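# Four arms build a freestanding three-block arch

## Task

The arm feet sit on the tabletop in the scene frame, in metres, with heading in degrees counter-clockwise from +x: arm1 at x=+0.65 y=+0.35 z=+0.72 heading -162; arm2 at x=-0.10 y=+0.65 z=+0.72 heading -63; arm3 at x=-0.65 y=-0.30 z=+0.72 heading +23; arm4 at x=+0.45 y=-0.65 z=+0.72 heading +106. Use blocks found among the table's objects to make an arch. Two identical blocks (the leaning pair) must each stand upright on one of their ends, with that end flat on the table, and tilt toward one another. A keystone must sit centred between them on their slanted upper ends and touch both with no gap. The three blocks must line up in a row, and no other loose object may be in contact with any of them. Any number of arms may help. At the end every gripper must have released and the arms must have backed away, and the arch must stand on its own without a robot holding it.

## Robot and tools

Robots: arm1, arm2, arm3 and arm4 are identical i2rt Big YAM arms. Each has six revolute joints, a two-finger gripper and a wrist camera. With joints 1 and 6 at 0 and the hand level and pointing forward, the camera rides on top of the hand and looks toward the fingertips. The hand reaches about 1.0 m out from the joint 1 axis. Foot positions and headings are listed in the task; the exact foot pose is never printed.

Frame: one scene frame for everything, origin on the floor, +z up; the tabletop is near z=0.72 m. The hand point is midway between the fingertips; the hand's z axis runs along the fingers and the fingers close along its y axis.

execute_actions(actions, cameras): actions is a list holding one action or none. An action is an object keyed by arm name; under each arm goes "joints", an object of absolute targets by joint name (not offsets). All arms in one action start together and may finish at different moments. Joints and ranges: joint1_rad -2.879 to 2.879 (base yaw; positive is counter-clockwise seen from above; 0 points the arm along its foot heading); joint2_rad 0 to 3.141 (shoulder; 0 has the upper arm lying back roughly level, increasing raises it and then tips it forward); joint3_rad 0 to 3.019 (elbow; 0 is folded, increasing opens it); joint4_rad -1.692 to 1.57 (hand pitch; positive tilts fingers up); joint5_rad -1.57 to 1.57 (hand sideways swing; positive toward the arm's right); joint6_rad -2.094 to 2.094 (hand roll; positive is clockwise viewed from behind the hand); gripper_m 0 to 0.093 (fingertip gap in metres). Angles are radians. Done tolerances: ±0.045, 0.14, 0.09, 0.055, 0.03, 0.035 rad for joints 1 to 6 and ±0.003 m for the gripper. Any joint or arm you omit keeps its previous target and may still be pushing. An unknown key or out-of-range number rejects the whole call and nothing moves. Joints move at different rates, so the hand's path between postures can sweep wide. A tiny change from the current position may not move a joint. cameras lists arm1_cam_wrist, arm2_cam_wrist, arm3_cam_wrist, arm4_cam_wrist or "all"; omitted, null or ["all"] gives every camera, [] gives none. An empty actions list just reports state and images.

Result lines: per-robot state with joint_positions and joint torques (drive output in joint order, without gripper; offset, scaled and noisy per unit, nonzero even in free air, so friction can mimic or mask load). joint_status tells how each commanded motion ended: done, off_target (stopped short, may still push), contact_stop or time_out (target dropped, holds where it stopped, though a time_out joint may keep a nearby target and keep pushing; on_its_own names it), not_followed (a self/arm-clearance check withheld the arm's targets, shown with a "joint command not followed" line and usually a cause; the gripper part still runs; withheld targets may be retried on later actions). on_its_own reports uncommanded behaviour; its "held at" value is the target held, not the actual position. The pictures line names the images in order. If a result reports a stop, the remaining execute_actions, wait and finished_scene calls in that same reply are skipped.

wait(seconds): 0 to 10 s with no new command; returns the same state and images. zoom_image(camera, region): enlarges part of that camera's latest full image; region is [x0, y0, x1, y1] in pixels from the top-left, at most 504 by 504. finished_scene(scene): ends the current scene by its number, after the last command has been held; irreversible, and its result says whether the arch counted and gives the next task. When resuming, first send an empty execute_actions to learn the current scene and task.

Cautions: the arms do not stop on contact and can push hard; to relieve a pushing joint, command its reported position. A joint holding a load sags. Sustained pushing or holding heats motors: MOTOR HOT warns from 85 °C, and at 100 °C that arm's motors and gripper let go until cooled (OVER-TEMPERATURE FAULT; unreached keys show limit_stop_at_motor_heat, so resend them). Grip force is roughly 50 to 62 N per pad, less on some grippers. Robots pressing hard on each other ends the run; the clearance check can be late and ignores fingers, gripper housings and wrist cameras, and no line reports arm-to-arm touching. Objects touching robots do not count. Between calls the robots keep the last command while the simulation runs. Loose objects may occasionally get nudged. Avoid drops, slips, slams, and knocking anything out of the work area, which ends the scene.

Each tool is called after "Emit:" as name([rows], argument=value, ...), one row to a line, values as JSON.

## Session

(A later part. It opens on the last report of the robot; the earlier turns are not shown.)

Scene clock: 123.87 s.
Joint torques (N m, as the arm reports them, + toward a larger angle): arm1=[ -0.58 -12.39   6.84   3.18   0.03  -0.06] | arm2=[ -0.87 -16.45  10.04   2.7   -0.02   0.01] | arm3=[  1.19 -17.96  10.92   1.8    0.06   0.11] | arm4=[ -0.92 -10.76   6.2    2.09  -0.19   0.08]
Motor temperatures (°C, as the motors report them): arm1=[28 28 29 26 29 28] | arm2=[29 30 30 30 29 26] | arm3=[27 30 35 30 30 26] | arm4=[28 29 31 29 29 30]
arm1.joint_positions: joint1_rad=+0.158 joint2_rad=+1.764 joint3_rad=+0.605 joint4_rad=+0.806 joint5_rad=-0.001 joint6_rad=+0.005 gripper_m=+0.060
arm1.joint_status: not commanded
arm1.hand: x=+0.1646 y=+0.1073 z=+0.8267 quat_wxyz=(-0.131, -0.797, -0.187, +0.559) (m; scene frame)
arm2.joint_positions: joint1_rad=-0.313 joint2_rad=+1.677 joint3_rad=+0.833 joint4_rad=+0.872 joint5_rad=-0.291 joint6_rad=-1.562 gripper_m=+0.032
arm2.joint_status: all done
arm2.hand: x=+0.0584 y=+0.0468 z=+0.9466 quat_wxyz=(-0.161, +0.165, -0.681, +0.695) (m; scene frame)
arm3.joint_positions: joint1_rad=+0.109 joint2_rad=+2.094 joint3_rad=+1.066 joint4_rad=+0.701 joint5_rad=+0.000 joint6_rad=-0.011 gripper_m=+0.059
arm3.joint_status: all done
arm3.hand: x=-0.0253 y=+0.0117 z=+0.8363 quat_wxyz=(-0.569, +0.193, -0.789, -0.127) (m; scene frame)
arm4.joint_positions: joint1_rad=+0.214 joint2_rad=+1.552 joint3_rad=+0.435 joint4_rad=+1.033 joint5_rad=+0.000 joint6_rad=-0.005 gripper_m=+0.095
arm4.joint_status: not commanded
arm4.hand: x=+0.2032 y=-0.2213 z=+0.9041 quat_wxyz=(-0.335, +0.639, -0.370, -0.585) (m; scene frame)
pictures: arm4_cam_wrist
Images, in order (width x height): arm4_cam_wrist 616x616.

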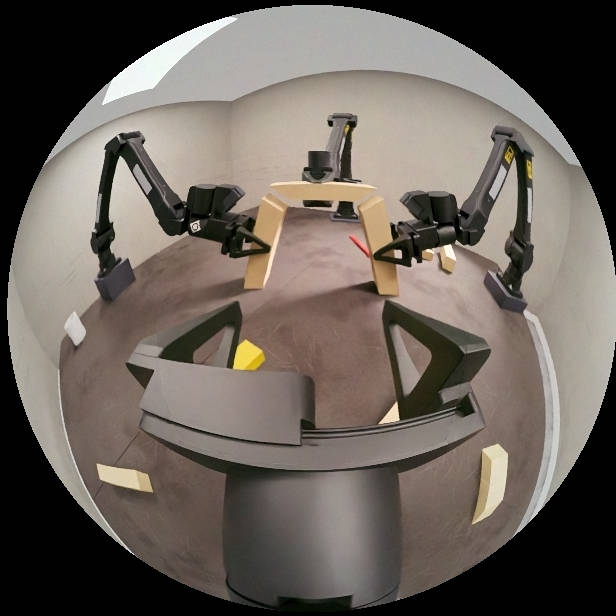

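Emit:
execute_actions([
  {"arm3":{"joints":{"joint4_rad":0.67}},"arm2":{"joints":{"joint2_rad":1.72}}},
], cameras=["arm4_cam_wrist","arm2_cam_wrist"])

Emit:
zoom_image(camera="arm4_cam_wrist", region=[250, 160, 390, 240])

Scene clock: 124.83 s.
Joint torques (N m, as the arm reports them, + toward a larger angle): arm1=[ -0.52 -12.47   6.83   3.19   0.04  -0.06] | arm2=[ -0.88 -15.6    9.9    2.68  -0.03   0.01] | arm3=[  0.86 -16.73  10.59   1.37   0.03   0.09] | arm4=[ -1.24 -10.74   6.15   2.06  -0.16   0.09]
Motor temperatures (°C, as the motors report them): arm1=[28 28 29 26 29 28] | arm2=[29 30 30 30 29 26] | arm3=[27 30 35 30 30 26] | arm4=[28 29 31 29 29 30]
arm1.joint_positions: joint1_rad=+0.158 joint2_rad=+1.764 joint3_rad=+0.605 joint4_rad=+0.806 joint5_rad=-0.001 joint6_rad=+0.005 gripper_m=+0.060
arm1.joint_status: not commanded
arm1.hand: x=+0.1646 y=+0.1073 z=+0.8267 quat_wxyz=(-0.131, -0.797, -0.187, +0.559) (m; scene frame)
arm2.joint_positions: joint1_rad=-0.313 joint2_rad=+1.712 joint3_rad=+0.833 joint4_rad=+0.872 joint5_rad=-0.291 joint6_rad=-1.562 gripper_m=+0.032
arm2.joint_status: all done
arm2.hand: x=+0.0586 y=+0.0441 z=+0.9253 quat_wxyz=(-0.162, +0.164, -0.694, +0.683) (m; scene frame)
arm3.joint_positions: joint1_rad=+0.109 joint2_rad=+2.094 joint3_rad=+1.072 joint4_rad=+0.682 joint5_rad=+0.000 joint6_rad=-0.011 gripper_m=+0.059
arm3.joint_status: all done
arm3.hand: x=-0.0243 y=+0.0122 z=+0.8347 quat_wxyz=(-0.564, +0.194, -0.793, -0.125) (m; scene frame)
arm4.joint_positions: joint1_rad=+0.214 joint2_rad=+1.552 joint3_rad=+0.435 joint4_rad=+1.033 joint5_rad=+0.000 joint6_rad=-0.005 gripper_m=+0.095
arm4.joint_status: not commanded
arm4.hand: x=+0.2032 y=-0.2213 z=+0.9041 quat_wxyz=(-0.335, +0.639, -0.370, -0.585) (m; scene frame)
pictures: arm2_cam_wrist, arm4_cam_wrist
Images, in order (width x height): arm2_cam_wrist 616x616, arm4_cam_wrist 616x616.

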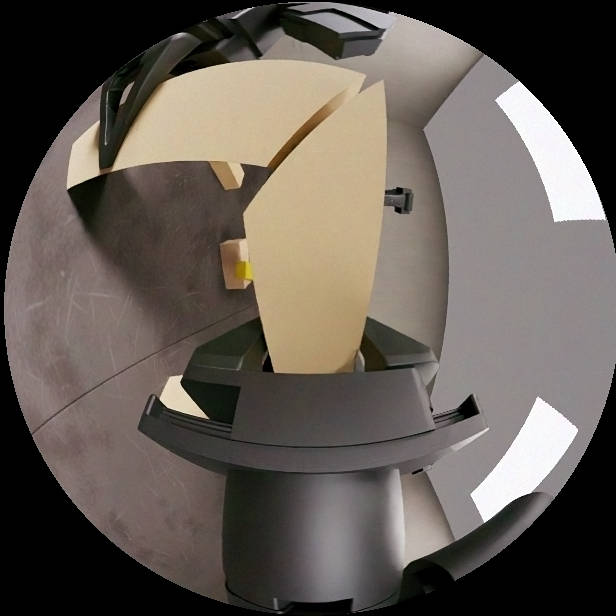

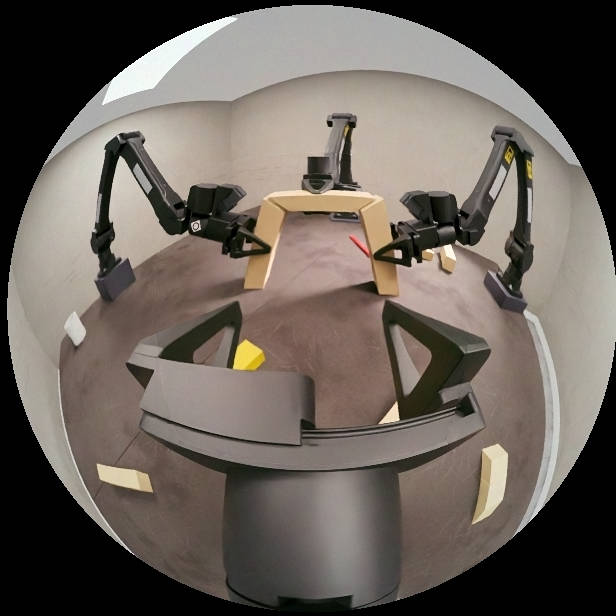

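Region (250, 160, 390, 240) of arm4_cam_wrist's 616x616 image, scaled by 3.600, with more detail than that image has; it fills the top 288 rows of this view, and the rest is white.

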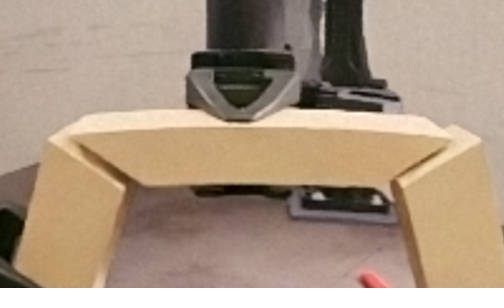

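Emit:
execute_actions([
  {"arm2":{"joints":{"joint2_rad":1.745,"joint4_rad":0.905}}},
], cameras=["arm4_cam_wrist","arm2_cam_wrist","arm1_cam_wrist"])

Emit:
zoom_image(camera="arm4_cam_wrist", region=[250, 160, 390, 240])

Scene clock: 125.90 s.
Joint torques (N m, as the arm reports them, + toward a larger angle): arm1=[ -0.56 -12.44   6.79   3.26   0.04  -0.05] | arm2=[ -0.83 -14.23   9.83   3.36  -0.11   0.  ] | arm3=[  1.4  -17.29  10.47   1.29   0.04   0.12] | arm4=[ -1.61 -11.     6.19   2.13  -0.14   0.06]
Motor temperatures (°C, as the motors report them): arm1=[28 28 29 26 29 28] | arm2=[29 30 30 30 29 26] | arm3=[27 30 35 30 30 26] | arm4=[28 29 31 29 29 30]
arm1.joint_positions: joint1_rad=+0.158 joint2_rad=+1.764 joint3_rad=+0.605 joint4_rad=+0.806 joint5_rad=-0.001 joint6_rad=+0.003 gripper_m=+0.060
arm1.joint_status: not commanded
arm1.hand: x=+0.1646 y=+0.1073 z=+0.8263 quat_wxyz=(-0.130, -0.797, -0.188, +0.559) (m; scene frame)
arm2.joint_positions: joint1_rad=-0.313 joint2_rad=+1.724 joint3_rad=+0.833 joint4_rad=+0.882 joint5_rad=-0.289 joint6_rad=-1.562 gripper_m=+0.032
arm2.joint_status: all done
arm2.hand: x=+0.0584 y=+0.0432 z=+0.9204 quat_wxyz=(-0.161, +0.163, -0.695, +0.682) (m; scene frame)
arm3.joint_positions: joint1_rad=+0.109 joint2_rad=+2.094 joint3_rad=+1.072 joint4_rad=+0.682 joint5_rad=+0.000 joint6_rad=-0.011 gripper_m=+0.059
arm3.joint_status: not commanded
arm3.hand: x=-0.0243 y=+0.0122 z=+0.8347 quat_wxyz=(-0.564, +0.194, -0.793, -0.125) (m; scene frame)
arm4.joint_positions: joint1_rad=+0.214 joint2_rad=+1.552 joint3_rad=+0.435 joint4_rad=+1.033 joint5_rad=+0.000 joint6_rad=-0.005 gripper_m=+0.095
arm4.joint_status: not commanded
arm4.hand: x=+0.2032 y=-0.2213 z=+0.9041 quat_wxyz=(-0.335, +0.639, -0.370, -0.585) (m; scene frame)
pictures: arm1_cam_wrist, arm2_cam_wrist, arm4_cam_wrist
Images, in order (width x height): arm1_cam_wrist 616x616, arm2_cam_wrist 616x616, arm4_cam_wrist 616x616.

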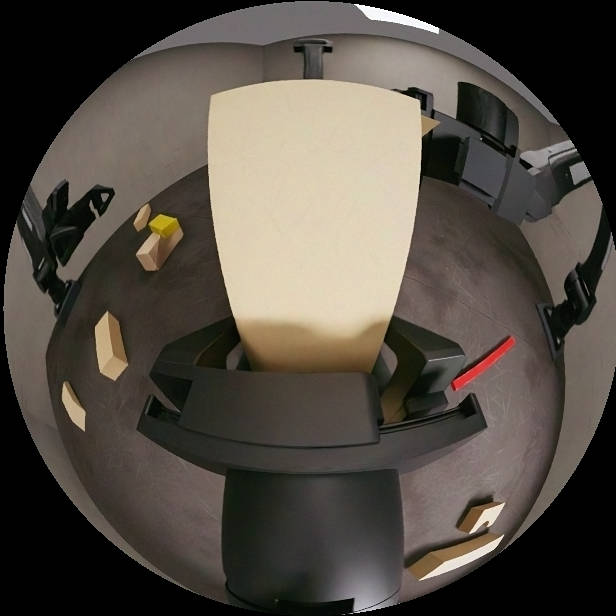

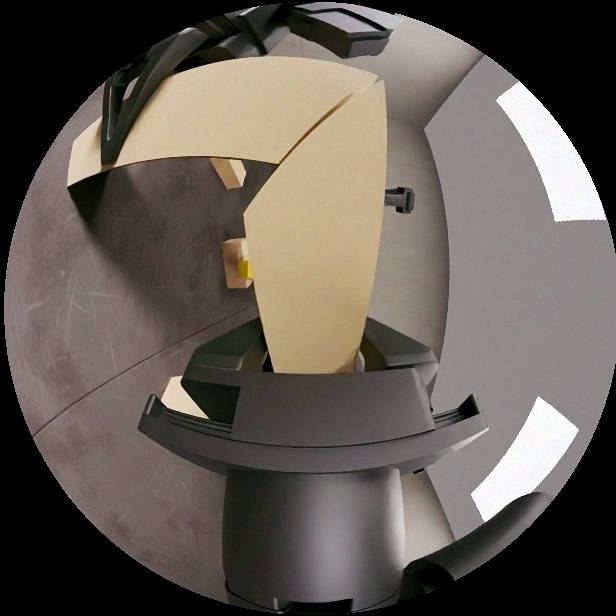

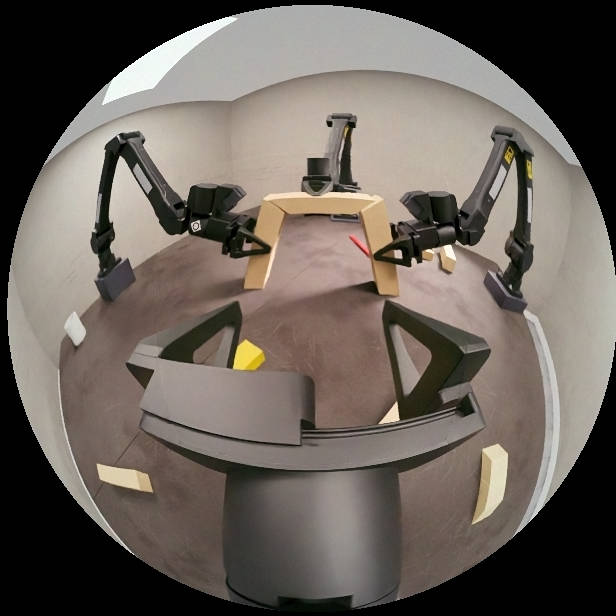

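Region (250, 160, 390, 240) of arm4_cam_wrist's 616x616 image, scaled by 3.600, with more detail than that image has; it fills the top 288 rows of this view, and the rest is white.

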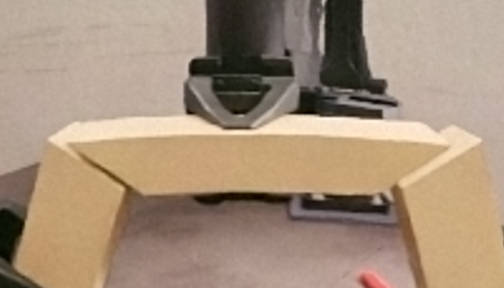

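Emit:
execute_actions([
  {"arm2":{"joints":{"joint2_rad":1.724,"joint3_rad":0.91}}},
], cameras=["arm4_cam_wrist","arm1_cam_wrist"])

Emit:
zoom_image(camera="arm4_cam_wrist", region=[250, 160, 390, 240])

Scene clock: 127.07 s.
Joint torques (N m, as the arm reports them, + toward a larger angle): arm1=[ -0.58 -12.48   6.79   3.14   0.04  -0.05] | arm2=[ -0.93 -16.39  11.83   3.25  -0.1    0.  ] | arm3=[  1.34 -17.55  10.45   1.18   0.03   0.08] | arm4=[ -1.83 -11.18   6.26   2.05  -0.21   0.07]
Motor temperatures (°C, as the motors report them): arm1=[28 28 29 26 29 28] | arm2=[29 30 30 30 29 26] | arm3=[27 30 35 30 30 26] | arm4=[28 29 31 29 29 30]
arm1.joint_positions: joint1_rad=+0.158 joint2_rad=+1.764 joint3_rad=+0.605 joint4_rad=+0.807 joint5_rad=-0.001 joint6_rad=+0.003 gripper_m=+0.060
arm1.joint_status: not commanded
arm1.hand: x=+0.1645 y=+0.1072 z=+0.8265 quat_wxyz=(-0.130, -0.796, -0.188, +0.560) (m; scene frame)
arm2.joint_positions: joint1_rad=-0.313 joint2_rad=+1.724 joint3_rad=+0.860 joint4_rad=+0.882 joint5_rad=-0.289 joint6_rad=-1.562 gripper_m=+0.032
arm2.joint_status: all done
arm2.hand: x=+0.0599 y=+0.0353 z=+0.9334 quat_wxyz=(-0.161, +0.164, -0.685, +0.691) (m; scene frame)
arm3.joint_positions: joint1_rad=+0.109 joint2_rad=+2.094 joint3_rad=+1.072 joint4_rad=+0.682 joint5_rad=+0.000 joint6_rad=-0.011 gripper_m=+0.059
arm3.joint_status: not commanded
arm3.hand: x=-0.0243 y=+0.0122 z=+0.8347 quat_wxyz=(-0.564, +0.194, -0.793, -0.125) (m; scene frame)
arm4.joint_positions: joint1_rad=+0.214 joint2_rad=+1.552 joint3_rad=+0.435 joint4_rad=+1.033 joint5_rad=+0.000 joint6_rad=-0.005 gripper_m=+0.095
arm4.joint_status: not commanded
arm4.hand: x=+0.2032 y=-0.2213 z=+0.9041 quat_wxyz=(-0.335, +0.639, -0.370, -0.585) (m; scene frame)
pictures: arm1_cam_wrist, arm4_cam_wrist
Images, in order (width x height): arm1_cam_wrist 616x616, arm4_cam_wrist 616x616.

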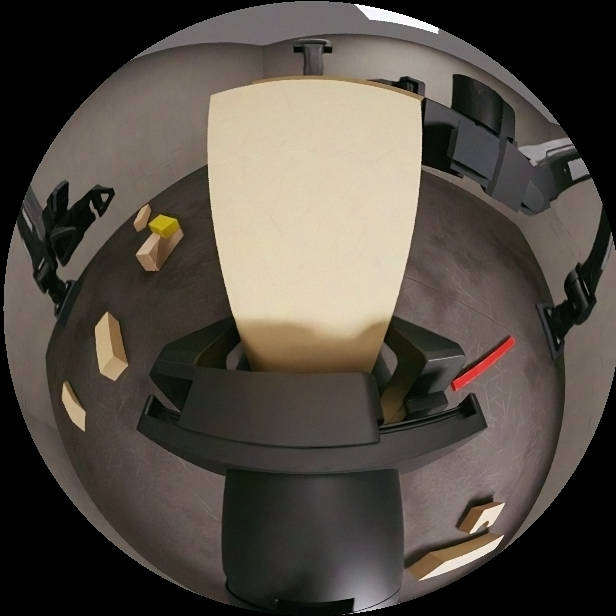

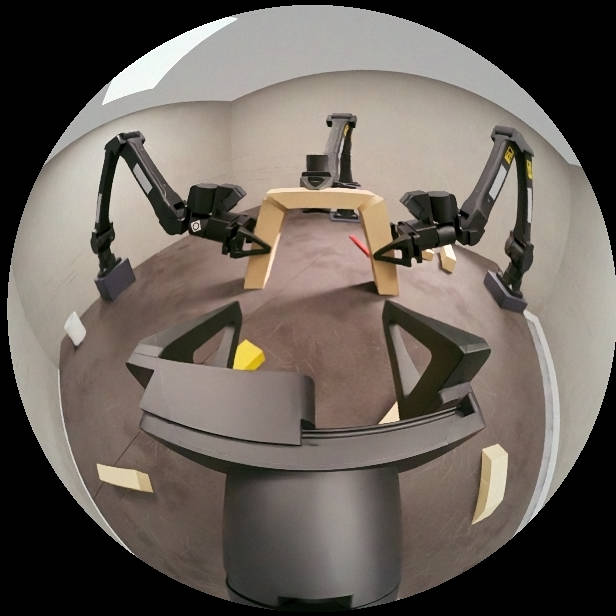

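Region (250, 160, 390, 240) of arm4_cam_wrist's 616x616 image, scaled by 3.600, with more detail than that image has; it fills the top 288 rows of this view, and the rest is white.

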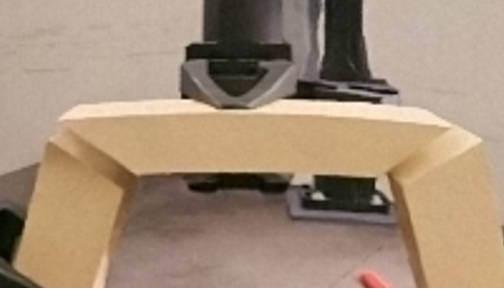

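Emit:
execute_actions([
  {"arm2":{"joints":{"joint2_rad":1.76,"joint4_rad":0.91}}},
], cameras=["arm4_cam_wrist","arm1_cam_wrist","arm3_cam_wrist","arm2_cam_wrist"])

Emit:
zoom_image(camera="arm4_cam_wrist", region=[250, 160, 390, 240])

Scene clock: 128.00 s.
Joint torques (N m, as the arm reports them, + toward a larger angle): arm1=[ -0.59 -12.55   6.82   3.16   0.03  -0.05] | arm2=[ -0.87 -15.38  11.67   3.4   -0.08   0.03] | arm3=[  1.44 -17.34  10.63   1.32   0.04   0.11] | arm4=[ -1.37 -10.32   6.32   2.09  -0.2    0.05]
Motor temperatures (°C, as the motors report them): arm1=[28 28 29 26 29 28] | arm2=[29 30 31 30 29 26] | arm3=[27 30 35 29 30 26] | arm4=[28 29 31 29 29 30]
arm1.joint_positions: joint1_rad=+0.158 joint2_rad=+1.764 joint3_rad=+0.605 joint4_rad=+0.807 joint5_rad=-0.001 joint6_rad=+0.003 gripper_m=+0.060
arm1.joint_status: not commanded
arm1.hand: x=+0.1645 y=+0.1072 z=+0.8265 quat_wxyz=(-0.130, -0.796, -0.188, +0.560) (m; scene frame)
arm2.joint_positions: joint1_rad=-0.313 joint2_rad=+1.746 joint3_rad=+0.860 joint4_rad=+0.884 joint5_rad=-0.289 joint6_rad=-1.564 gripper_m=+0.032
arm2.joint_status: all done
arm2.hand: x=+0.0606 y=+0.0340 z=+0.9204 quat_wxyz=(-0.160, +0.164, -0.692, +0.685) (m; scene frame)
arm3.joint_positions: joint1_rad=+0.109 joint2_rad=+2.094 joint3_rad=+1.072 joint4_rad=+0.681 joint5_rad=+0.000 joint6_rad=-0.011 gripper_m=+0.059
arm3.joint_status: not commanded
arm3.hand: x=-0.0243 y=+0.0122 z=+0.8345 quat_wxyz=(-0.564, +0.194, -0.793, -0.125) (m; scene frame)
arm4.joint_positions: joint1_rad=+0.214 joint2_rad=+1.552 joint3_rad=+0.435 joint4_rad=+1.033 joint5_rad=+0.000 joint6_rad=-0.005 gripper_m=+0.095
arm4.joint_status: not commanded
arm4.hand: x=+0.2032 y=-0.2213 z=+0.9041 quat_wxyz=(-0.335, +0.639, -0.370, -0.585) (m; scene frame)
pictures: arm1_cam_wrist, arm2_cam_wrist, arm3_cam_wrist, arm4_cam_wrist
Images, in order (width x height): arm1_cam_wrist 616x616, arm2_cam_wrist 616x616, arm3_cam_wrist 616x616, arm4_cam_wrist 616x616.

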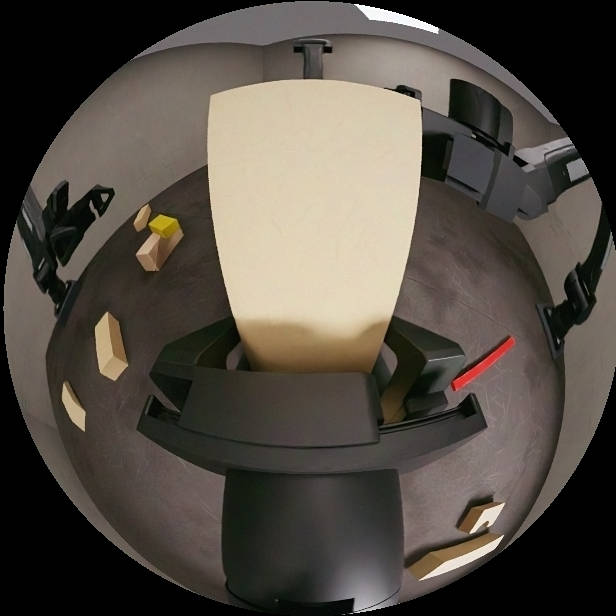

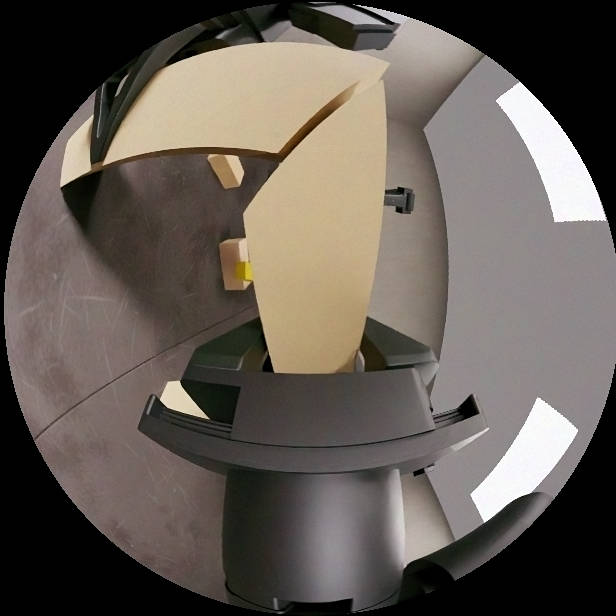

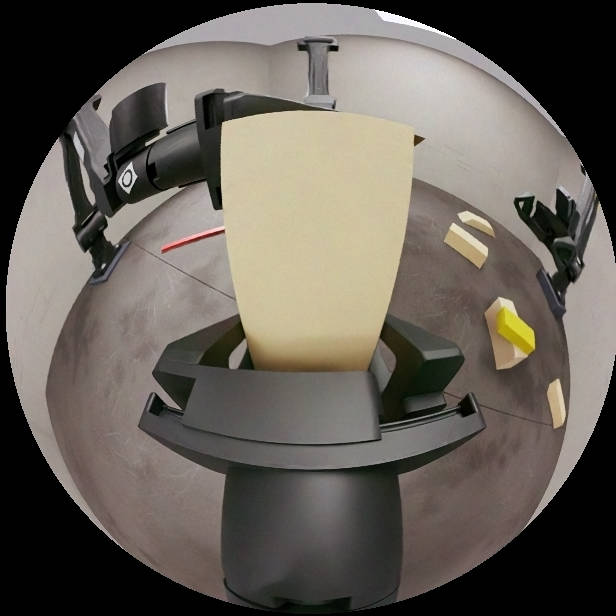

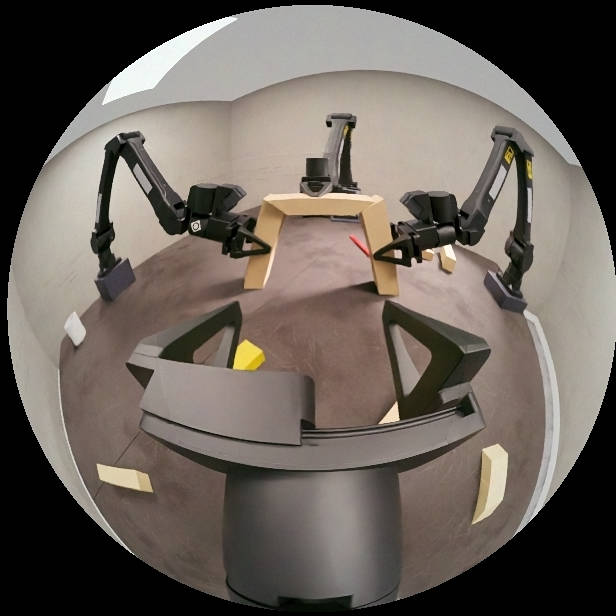

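Region (250, 160, 390, 240) of arm4_cam_wrist's 616x616 image, scaled by 3.600, with more detail than that image has; it fills the top 288 rows of this view, and the rest is white.

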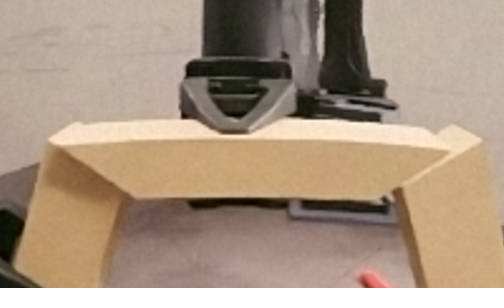

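Emit:
execute_actions([
  {"arm2":{"joints":{"joint1_rad":-0.296}}},
], cameras=["arm4_cam_wrist","arm2_cam_wrist"])

Emit:
zoom_image(camera="arm4_cam_wrist", region=[250, 160, 390, 240])

Scene clock: 128.70 s.
Joint torques (N m, as the arm reports them, + toward a larger angle): arm1=[ -0.49 -12.51   6.79   3.12   0.02  -0.04] | arm2=[ -0.22 -15.54  11.68   3.48  -0.09   0.04] | arm3=[  1.99 -16.91  10.4    1.41   0.09   0.11] | arm4=[ -1.03 -10.62   6.13   2.14  -0.21   0.1 ]
Motor temperatures (°C, as the motors report them): arm1=[28 28 29 26 29 28] | arm2=[29 30 31 30 29 26] | arm3=[27 30 35 29 30 26] | arm4=[28 29 31 29 29 30]
arm1.joint_positions: joint1_rad=+0.158 joint2_rad=+1.764 joint3_rad=+0.605 joint4_rad=+0.807 joint5_rad=-0.001 joint6_rad=+0.003 gripper_m=+0.060
arm1.joint_status: not commanded
arm1.hand: x=+0.1645 y=+0.1072 z=+0.8265 quat_wxyz=(-0.130, -0.796, -0.188, +0.560) (m; scene frame)
arm2.joint_positions: joint1_rad=-0.311 joint2_rad=+1.746 joint3_rad=+0.860 joint4_rad=+0.884 joint5_rad=-0.289 joint6_rad=-1.564 gripper_m=+0.032
arm2.joint_status: all done
arm2.hand: x=+0.0613 y=+0.0342 z=+0.9204 quat_wxyz=(-0.161, +0.165, -0.692, +0.684) (m; scene frame)
arm3.joint_positions: joint1_rad=+0.109 joint2_rad=+2.094 joint3_rad=+1.072 joint4_rad=+0.681 joint5_rad=+0.000 joint6_rad=-0.011 gripper_m=+0.059
arm3.joint_status: not commanded
arm3.hand: x=-0.0243 y=+0.0122 z=+0.8345 quat_wxyz=(-0.564, +0.194, -0.793, -0.125) (m; scene frame)
arm4.joint_positions: joint1_rad=+0.214 joint2_rad=+1.552 joint3_rad=+0.435 joint4_rad=+1.033 joint5_rad=+0.000 joint6_rad=-0.005 gripper_m=+0.095
arm4.joint_status: not commanded
arm4.hand: x=+0.2032 y=-0.2213 z=+0.9041 quat_wxyz=(-0.335, +0.639, -0.370, -0.585) (m; scene frame)
pictures: arm2_cam_wrist, arm4_cam_wrist
Images, in order (width x height): arm2_cam_wrist 616x616, arm4_cam_wrist 616x616.

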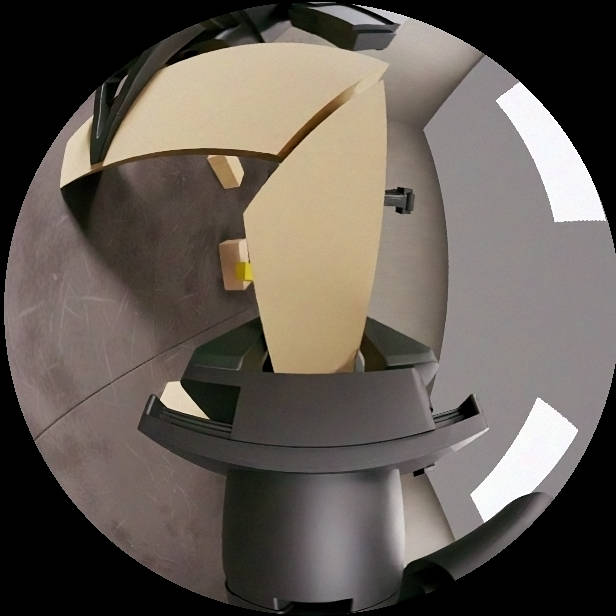

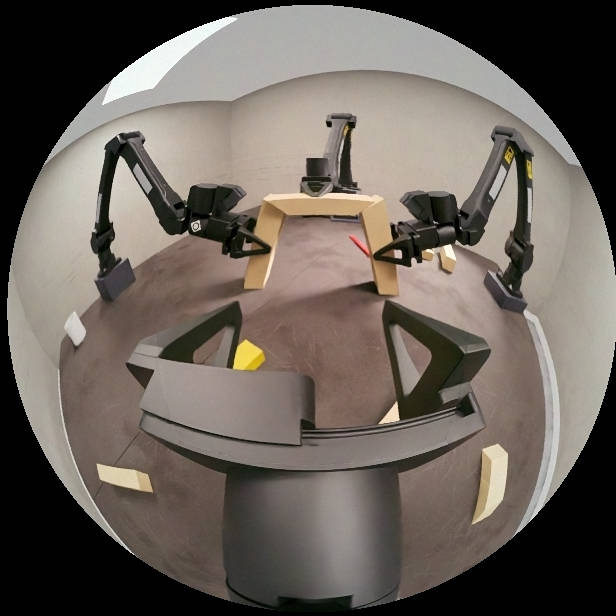

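Region (250, 160, 390, 240) of arm4_cam_wrist's 616x616 image, scaled by 3.600, with more detail than that image has; it fills the top 288 rows of this view, and the rest is white.

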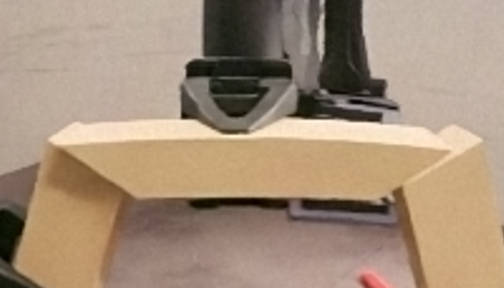

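Emit:
execute_actions([
  {"arm2":{"joints":{"gripper_m":0.06}}},
], cameras=["arm4_cam_wrist","arm2_cam_wrist","arm1_cam_wrist","arm3_cam_wrist"])

Emit:
zoom_image(camera="arm4_cam_wrist", region=[250, 160, 390, 240])

Scene clock: 129.57 s.
Joint torques (N m, as the arm reports them, + toward a larger angle): arm1=[ -0.52 -12.65   6.83   3.12   0.03  -0.04] | arm2=[ -1.06 -15.44  10.7    2.95  -0.09   0.03] | arm3=[  1.9  -17.95  10.66   1.29   0.02   0.06] | arm4=[ -1.37 -10.6    6.15   2.13  -0.2    0.07]
Motor temperatures (°C, as the motors report them): arm1=[28 28 29 26 29 28] | arm2=[29 30 31 30 29 26] | arm3=[27 30 35 29 30 26] | arm4=[28 29 31 29 29 30]
arm1.joint_positions: joint1_rad=+0.158 joint2_rad=+1.764 joint3_rad=+0.605 joint4_rad=+0.807 joint5_rad=-0.001 joint6_rad=+0.002 gripper_m=+0.060
arm1.joint_status: not commanded
arm1.hand: x=+0.1645 y=+0.1072 z=+0.8265 quat_wxyz=(-0.130, -0.796, -0.188, +0.560) (m; scene frame)
arm2.joint_positions: joint1_rad=-0.304 joint2_rad=+1.746 joint3_rad=+0.874 joint4_rad=+0.895 joint5_rad=-0.289 joint6_rad=-1.564 gripper_m=+0.060
arm2.joint_status: all done
arm2.hand: x=+0.0664 y=+0.0312 z=+0.9297 quat_wxyz=(-0.163, +0.168, -0.682, +0.693) (m; scene frame)
arm3.joint_positions: joint1_rad=+0.109 joint2_rad=+2.094 joint3_rad=+1.072 joint4_rad=+0.681 joint5_rad=+0.000 joint6_rad=-0.011 gripper_m=+0.059
arm3.joint_status: not commanded
arm3.hand: x=-0.0243 y=+0.0122 z=+0.8345 quat_wxyz=(-0.564, +0.194, -0.793, -0.125) (m; scene frame)
arm4.joint_positions: joint1_rad=+0.214 joint2_rad=+1.552 joint3_rad=+0.435 joint4_rad=+1.033 joint5_rad=+0.000 joint6_rad=-0.005 gripper_m=+0.095
arm4.joint_status: not commanded
arm4.hand: x=+0.2032 y=-0.2213 z=+0.9041 quat_wxyz=(-0.335, +0.639, -0.370, -0.585) (m; scene frame)
pictures: arm1_cam_wrist, arm2_cam_wrist, arm3_cam_wrist, arm4_cam_wrist
Images, in order (width x height): arm1_cam_wrist 616x616, arm2_cam_wrist 616x616, arm3_cam_wrist 616x616, arm4_cam_wrist 616x616.

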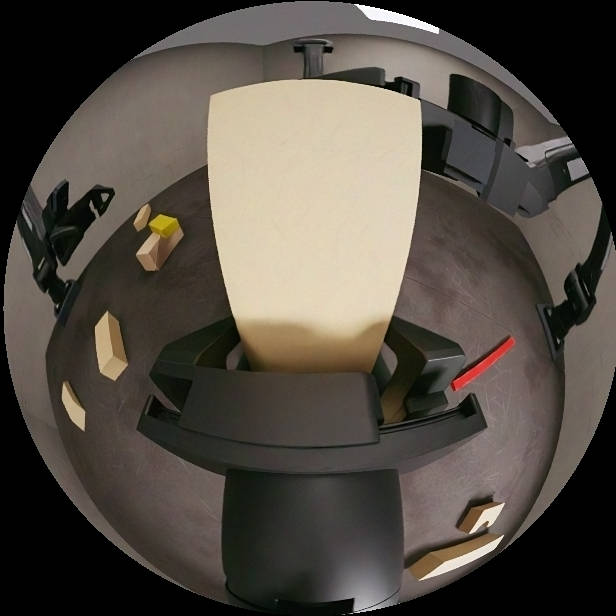

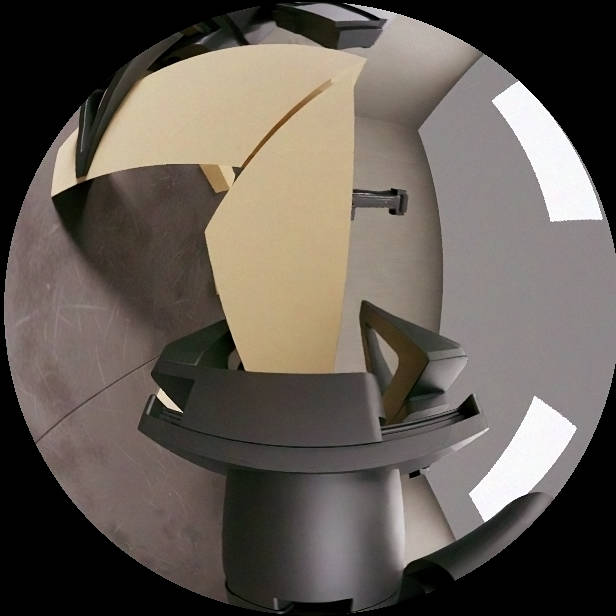

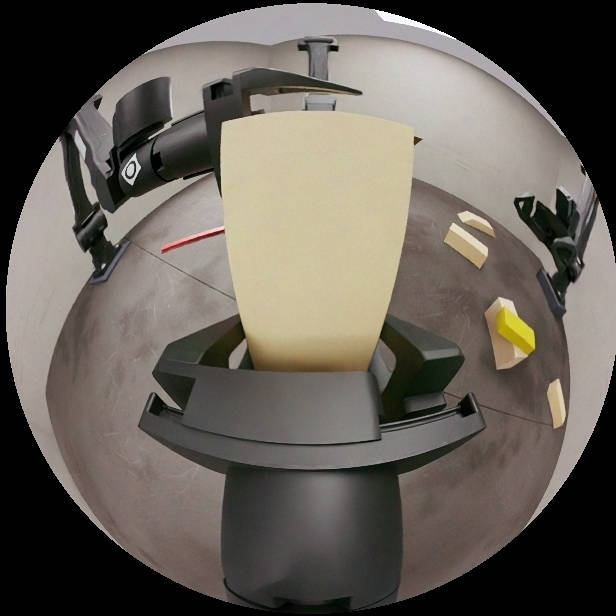

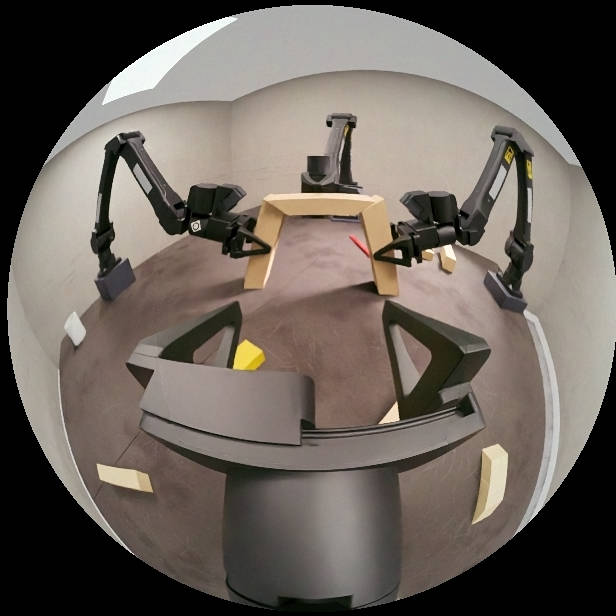

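Region (250, 160, 390, 240) of arm4_cam_wrist's 616x616 image, scaled by 3.600, with more detail than that image has; it fills the top 288 rows of this view, and the rest is white.

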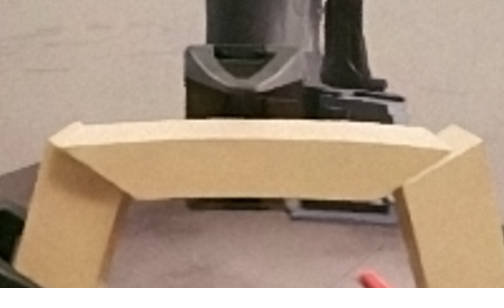

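Emit:
execute_actions([
  {"arm2":{"joints":{"gripper_m":0.093}}},
], cameras=["arm4_cam_wrist","arm2_cam_wrist"])

Emit:
zoom_image(camera="arm4_cam_wrist", region=[250, 160, 390, 240])

Scene clock: 130.27 s.
Joint torques (N m, as the arm reports them, + toward a larger angle): arm1=[ -0.59 -12.51   6.81   3.11   0.03  -0.02] | arm2=[ -0.69 -15.62  10.66   2.96  -0.07   0.03] | arm3=[  1.49 -17.58  10.42   1.47   0.08   0.12] | arm4=[ -1.41 -11.04   6.24   2.15  -0.21   0.06]
Motor temperatures (°C, as the motors report them): arm1=[28 28 29 26 29 28] | arm2=[29 30 31 30 29 26] | arm3=[27 30 35 29 30 26] | arm4=[28 29 31 29 29 30]
arm1.joint_positions: joint1_rad=+0.158 joint2_rad=+1.764 joint3_rad=+0.605 joint4_rad=+0.807 joint5_rad=-0.001 joint6_rad=+0.002 gripper_m=+0.060
arm1.joint_status: not commanded
arm1.hand: x=+0.1645 y=+0.1072 z=+0.8265 quat_wxyz=(-0.130, -0.796, -0.188, +0.560) (m; scene frame)
arm2.joint_positions: joint1_rad=-0.304 joint2_rad=+1.746 joint3_rad=+0.874 joint4_rad=+0.895 joint5_rad=-0.289 joint6_rad=-1.564 gripper_m=+0.093
arm2.joint_status: all done
arm2.hand: x=+0.0664 y=+0.0312 z=+0.9297 quat_wxyz=(-0.163, +0.168, -0.682, +0.693) (m; scene frame)
arm3.joint_positions: joint1_rad=+0.109 joint2_rad=+2.094 joint3_rad=+1.072 joint4_rad=+0.681 joint5_rad=+0.000 joint6_rad=-0.011 gripper_m=+0.059
arm3.joint_status: not commanded
arm3.hand: x=-0.0243 y=+0.0122 z=+0.8345 quat_wxyz=(-0.564, +0.194, -0.793, -0.125) (m; scene frame)
arm4.joint_positions: joint1_rad=+0.214 joint2_rad=+1.552 joint3_rad=+0.435 joint4_rad=+1.033 joint5_rad=+0.000 joint6_rad=-0.005 gripper_m=+0.095
arm4.joint_status: not commanded
arm4.hand: x=+0.2032 y=-0.2213 z=+0.9041 quat_wxyz=(-0.335, +0.639, -0.370, -0.585) (m; scene frame)
pictures: arm2_cam_wrist, arm4_cam_wrist
Images, in order (width x height): arm2_cam_wrist 616x616, arm4_cam_wrist 616x616.

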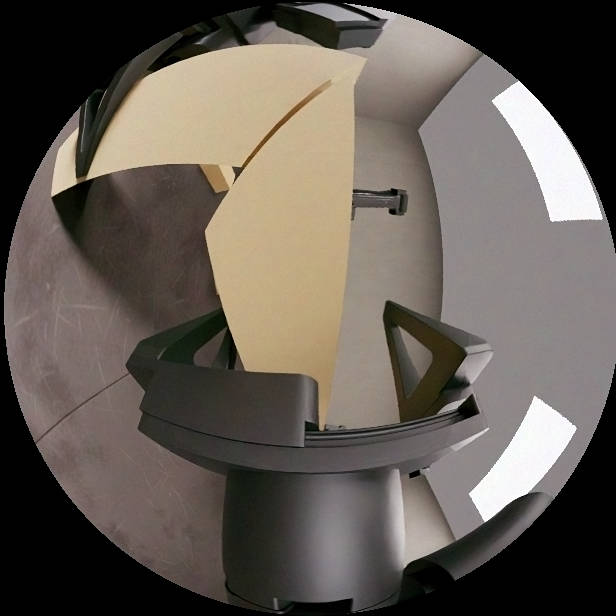

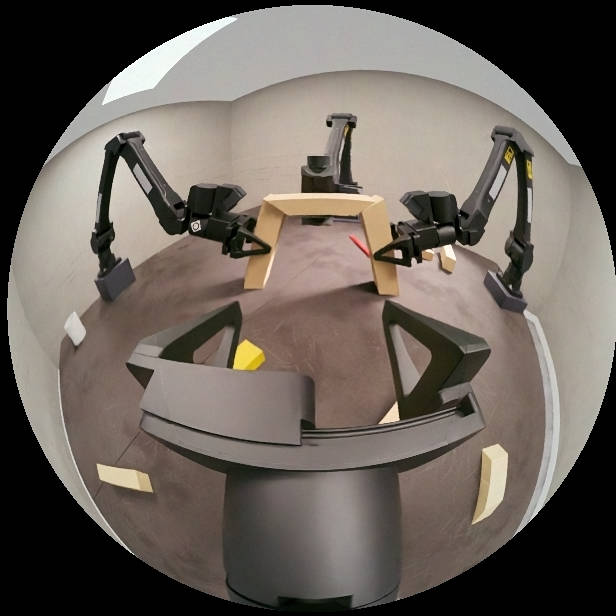

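Region (250, 160, 390, 240) of arm4_cam_wrist's 616x616 image, scaled by 3.600, with more detail than that image has; it fills the top 288 rows of this view, and the rest is white.

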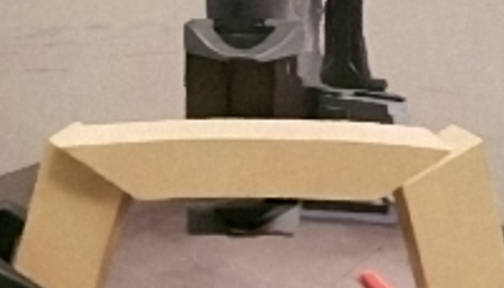

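Emit:
execute_actions([
  {"arm2":{"joints":{"joint2_rad":1.67,"joint3_rad":0.78,"joint4_rad":0.91}}},
], cameras=["arm2_cam_wrist"])

Emit:
execute_actions([
  {"arm2":{"joints":{"joint2_rad":1.58,"joint3_rad":0.67,"joint4_rad":0.93}}},
], cameras=["arm2_cam_wrist","arm4_cam_wrist"])

Scene clock: 131.40 s.
Joint torques (N m, as the arm reports them, + toward a larger angle): arm1=[ -0.65 -12.49   6.81   3.13   0.04  -0.04] | arm2=[ -0.89 -16.07   7.57   2.98  -0.1    0.04] | arm3=[  1.12 -17.65  10.55   1.24   0.06   0.09] | arm4=[ -0.92 -10.81   6.31   2.19  -0.18   0.08]
Motor temperatures (°C, as the motors report them): arm1=[28 28 29 26 29 28] | arm2=[29 30 31 30 29 26] | arm3=[27 30 35 29 30 26] | arm4=[28 29 31 29 29 30]
arm1.joint_positions: joint1_rad=+0.158 joint2_rad=+1.764 joint3_rad=+0.605 joint4_rad=+0.807 joint5_rad=-0.001 joint6_rad=+0.002 gripper_m=+0.060
arm1.joint_status: not commanded
arm1.hand: x=+0.1645 y=+0.1072 z=+0.8265 quat_wxyz=(-0.130, -0.796, -0.188, +0.560) (m; scene frame)
arm2.joint_positions: joint1_rad=-0.304 joint2_rad=+1.676 joint3_rad=+0.781 joint4_rad=+0.895 joint5_rad=-0.289 joint6_rad=-1.564 gripper_m=+0.093
arm2.joint_status: all done
arm2.hand: x=+0.0605 y=+0.0629 z=+0.9275 quat_wxyz=(-0.163, +0.167, -0.690, +0.685) (m; scene frame)
arm3.joint_positions: joint1_rad=+0.109 joint2_rad=+2.094 joint3_rad=+1.072 joint4_rad=+0.681 joint5_rad=+0.000 joint6_rad=-0.011 gripper_m=+0.059
arm3.joint_status: not commanded
arm3.hand: x=-0.0243 y=+0.0122 z=+0.8345 quat_wxyz=(-0.564, +0.194, -0.793, -0.125) (m; scene frame)
arm4.joint_positions: joint1_rad=+0.214 joint2_rad=+1.552 joint3_rad=+0.435 joint4_rad=+1.033 joint5_rad=+0.000 joint6_rad=-0.005 gripper_m=+0.095
arm4.joint_status: not commanded
arm4.hand: x=+0.2032 y=-0.2213 z=+0.9041 quat_wxyz=(-0.335, +0.639, -0.370, -0.585) (m; scene frame)
pictures: arm2_cam_wrist
Images, in order (width x height): arm2_cam_wrist 616x616.

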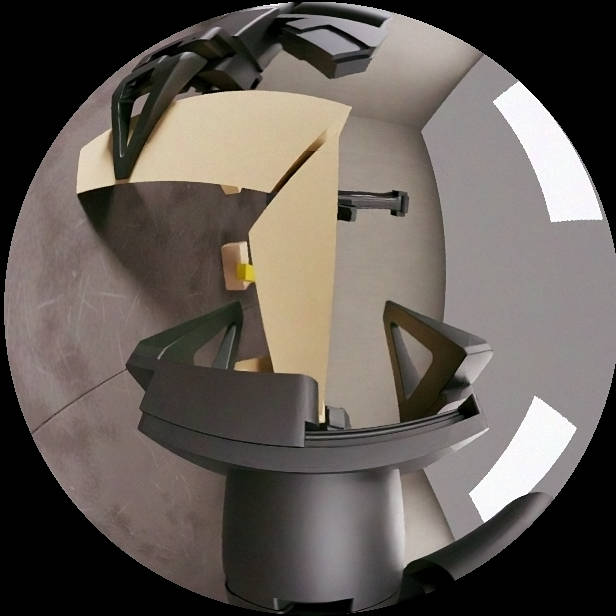

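Scene clock: 132.20 s.
Joint torques (N m, as the arm reports them, + toward a larger angle): arm1=[ -0.59 -12.67   6.83   3.13   0.04  -0.03] | arm2=[ -0.77 -14.01   7.51   2.89  -0.09   0.04] | arm3=[  1.43 -17.24  10.76   1.4    0.06   0.14] | arm4=[ -0.9  -11.     6.25   2.03  -0.18   0.08]
Motor temperatures (°C, as the motors report them): arm1=[28 28 29 26 29 28] | arm2=[29 30 30 30 29 26] | arm3=[27 30 36 29 30 26] | arm4=[28 29 31 29 29 30]
arm1.joint_positions: joint1_rad=+0.158 joint2_rad=+1.764 joint3_rad=+0.605 joint4_rad=+0.807 joint5_rad=-0.001 joint6_rad=+0.002 gripper_m=+0.060
arm1.joint_status: not commanded
arm1.hand: x=+0.1645 y=+0.1072 z=+0.8265 quat_wxyz=(-0.130, -0.796, -0.188, +0.560) (m; scene frame)
arm2.joint_positions: joint1_rad=-0.304 joint2_rad=+1.585 joint3_rad=+0.670 joint4_rad=+0.916 joint5_rad=-0.289 joint6_rad=-1.564 gripper_m=+0.093
arm2.joint_status: all done
arm2.hand: x=+0.0533 y=+0.1023 z=+0.9314 quat_wxyz=(-0.163, +0.167, -0.690, +0.685) (m; scene frame)
arm3.joint_positions: joint1_rad=+0.109 joint2_rad=+2.094 joint3_rad=+1.072 joint4_rad=+0.681 joint5_rad=+0.000 joint6_rad=-0.011 gripper_m=+0.059
arm3.joint_status: not commanded
arm3.hand: x=-0.0243 y=+0.0122 z=+0.8345 quat_wxyz=(-0.564, +0.194, -0.793, -0.125) (m; scene frame)
arm4.joint_positions: joint1_rad=+0.214 joint2_rad=+1.552 joint3_rad=+0.435 joint4_rad=+1.033 joint5_rad=+0.000 joint6_rad=-0.005 gripper_m=+0.095
arm4.joint_status: not commanded
arm4.hand: x=+0.2032 y=-0.2213 z=+0.9041 quat_wxyz=(-0.335, +0.639, -0.370, -0.585) (m; scene frame)
pictures: arm2_cam_wrist, arm4_cam_wrist
Images, in order (width x height): arm2_cam_wrist 616x616, arm4_cam_wrist 616x616.

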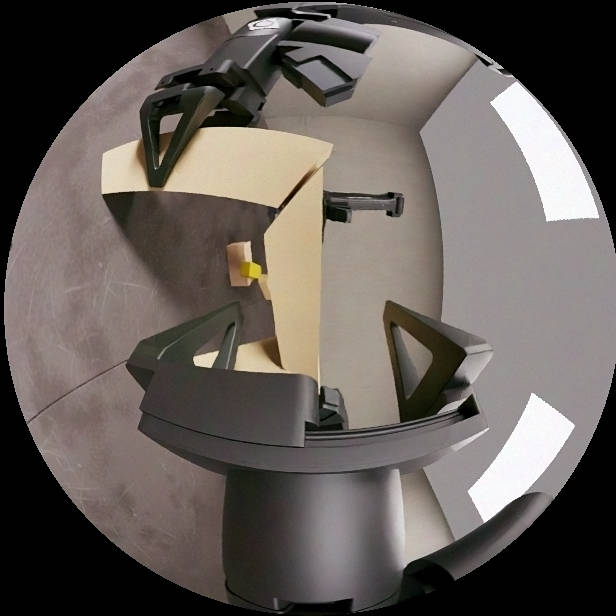

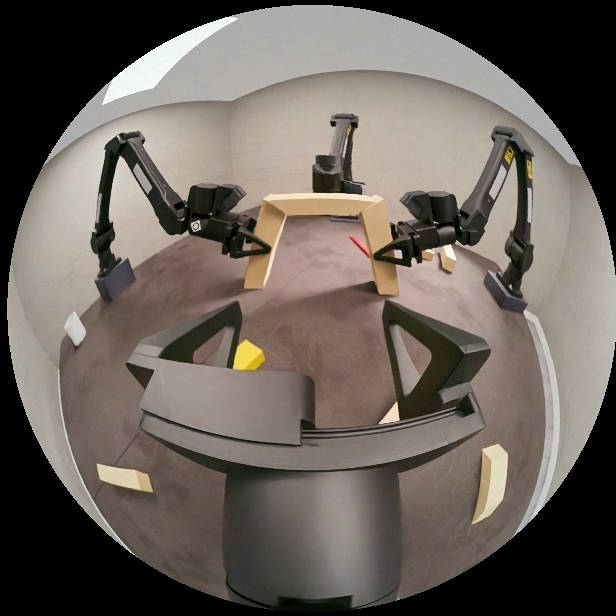

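Emit:
execute_actions([
  {"arm1":{"joints":{"gripper_m":0.093}}},
], cameras=["arm2_cam_wrist","arm4_cam_wrist"])

Emit:
zoom_image(camera="arm2_cam_wrist", region=[200, 100, 400, 380])

Scene clock: 133.00 s.
Joint torques (N m, as the arm reports them, + toward a larger angle): arm1=[ -0.45 -12.46   6.84   2.31   0.03  -0.03] | arm2=[ -0.93 -13.81   7.56   2.93  -0.08   0.03] | arm3=[  1.41 -17.14  10.56   1.35   0.04   0.07] | arm4=[ -1.33 -10.87   6.3    2.26  -0.17   0.09]
Motor temperatures (°C, as the motors report them): arm1=[28 28 29 26 29 28] | arm2=[29 30 30 30 29 26] | arm3=[27 30 36 29 30 26] | arm4=[28 29 31 29 29 30]
arm1.joint_positions: joint1_rad=+0.158 joint2_rad=+1.764 joint3_rad=+0.605 joint4_rad=+0.826 joint5_rad=-0.001 joint6_rad=+0.002 gripper_m=+0.093
arm1.joint_status: all done
arm1.hand: x=+0.1631 y=+0.1065 z=+0.8310 quat_wxyz=(-0.132, -0.791, -0.187, +0.567) (m; scene frame)
arm2.joint_positions: joint1_rad=-0.304 joint2_rad=+1.585 joint3_rad=+0.670 joint4_rad=+0.916 joint5_rad=-0.289 joint6_rad=-1.564 gripper_m=+0.093
arm2.joint_status: not commanded
arm2.hand: x=+0.0533 y=+0.1023 z=+0.9314 quat_wxyz=(-0.163, +0.167, -0.690, +0.685) (m; scene frame)
arm3.joint_positions: joint1_rad=+0.109 joint2_rad=+2.094 joint3_rad=+1.072 joint4_rad=+0.681 joint5_rad=+0.000 joint6_rad=-0.010 gripper_m=+0.059
arm3.joint_status: not commanded
arm3.hand: x=-0.0243 y=+0.0122 z=+0.8345 quat_wxyz=(-0.564, +0.193, -0.793, -0.125) (m; scene frame)
arm4.joint_positions: joint1_rad=+0.214 joint2_rad=+1.552 joint3_rad=+0.435 joint4_rad=+1.033 joint5_rad=+0.000 joint6_rad=-0.005 gripper_m=+0.095
arm4.joint_status: not commanded
arm4.hand: x=+0.2032 y=-0.2213 z=+0.9041 quat_wxyz=(-0.335, +0.639, -0.370, -0.585) (m; scene frame)
pictures: arm2_cam_wrist, arm4_cam_wrist
Images, in order (width x height): arm2_cam_wrist 616x616, arm4_cam_wrist 616x616.

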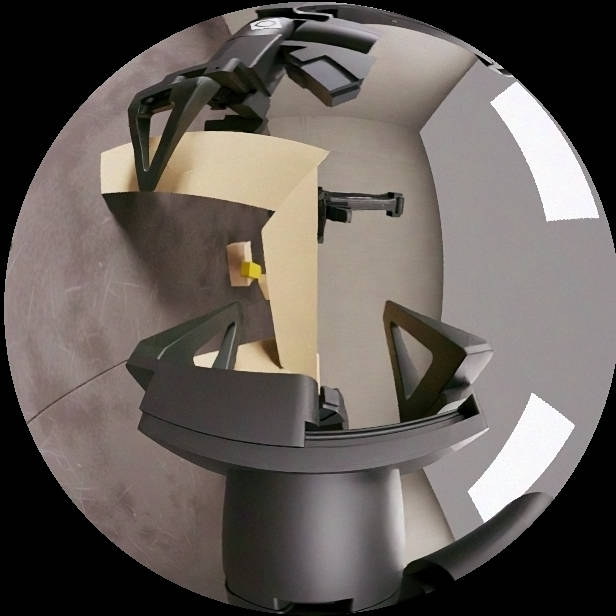

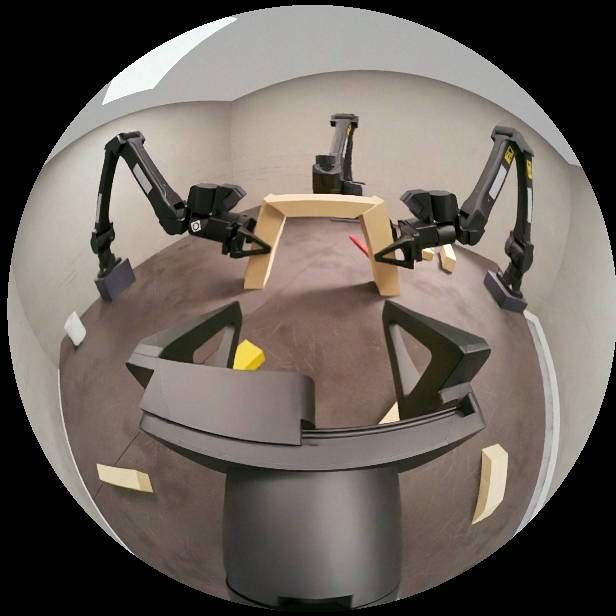

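Region (200, 100, 400, 380) of arm2_cam_wrist's 616x616 image, scaled by 1.800, with more detail than that image has; it fills the left 360 columns of this view, and the rest is white.

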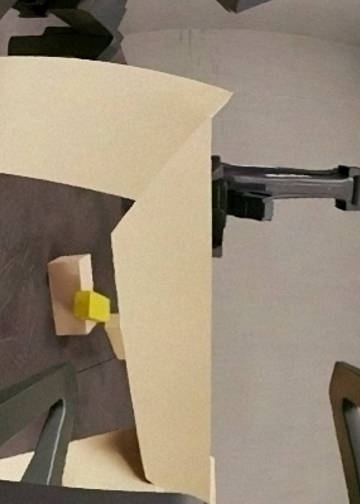

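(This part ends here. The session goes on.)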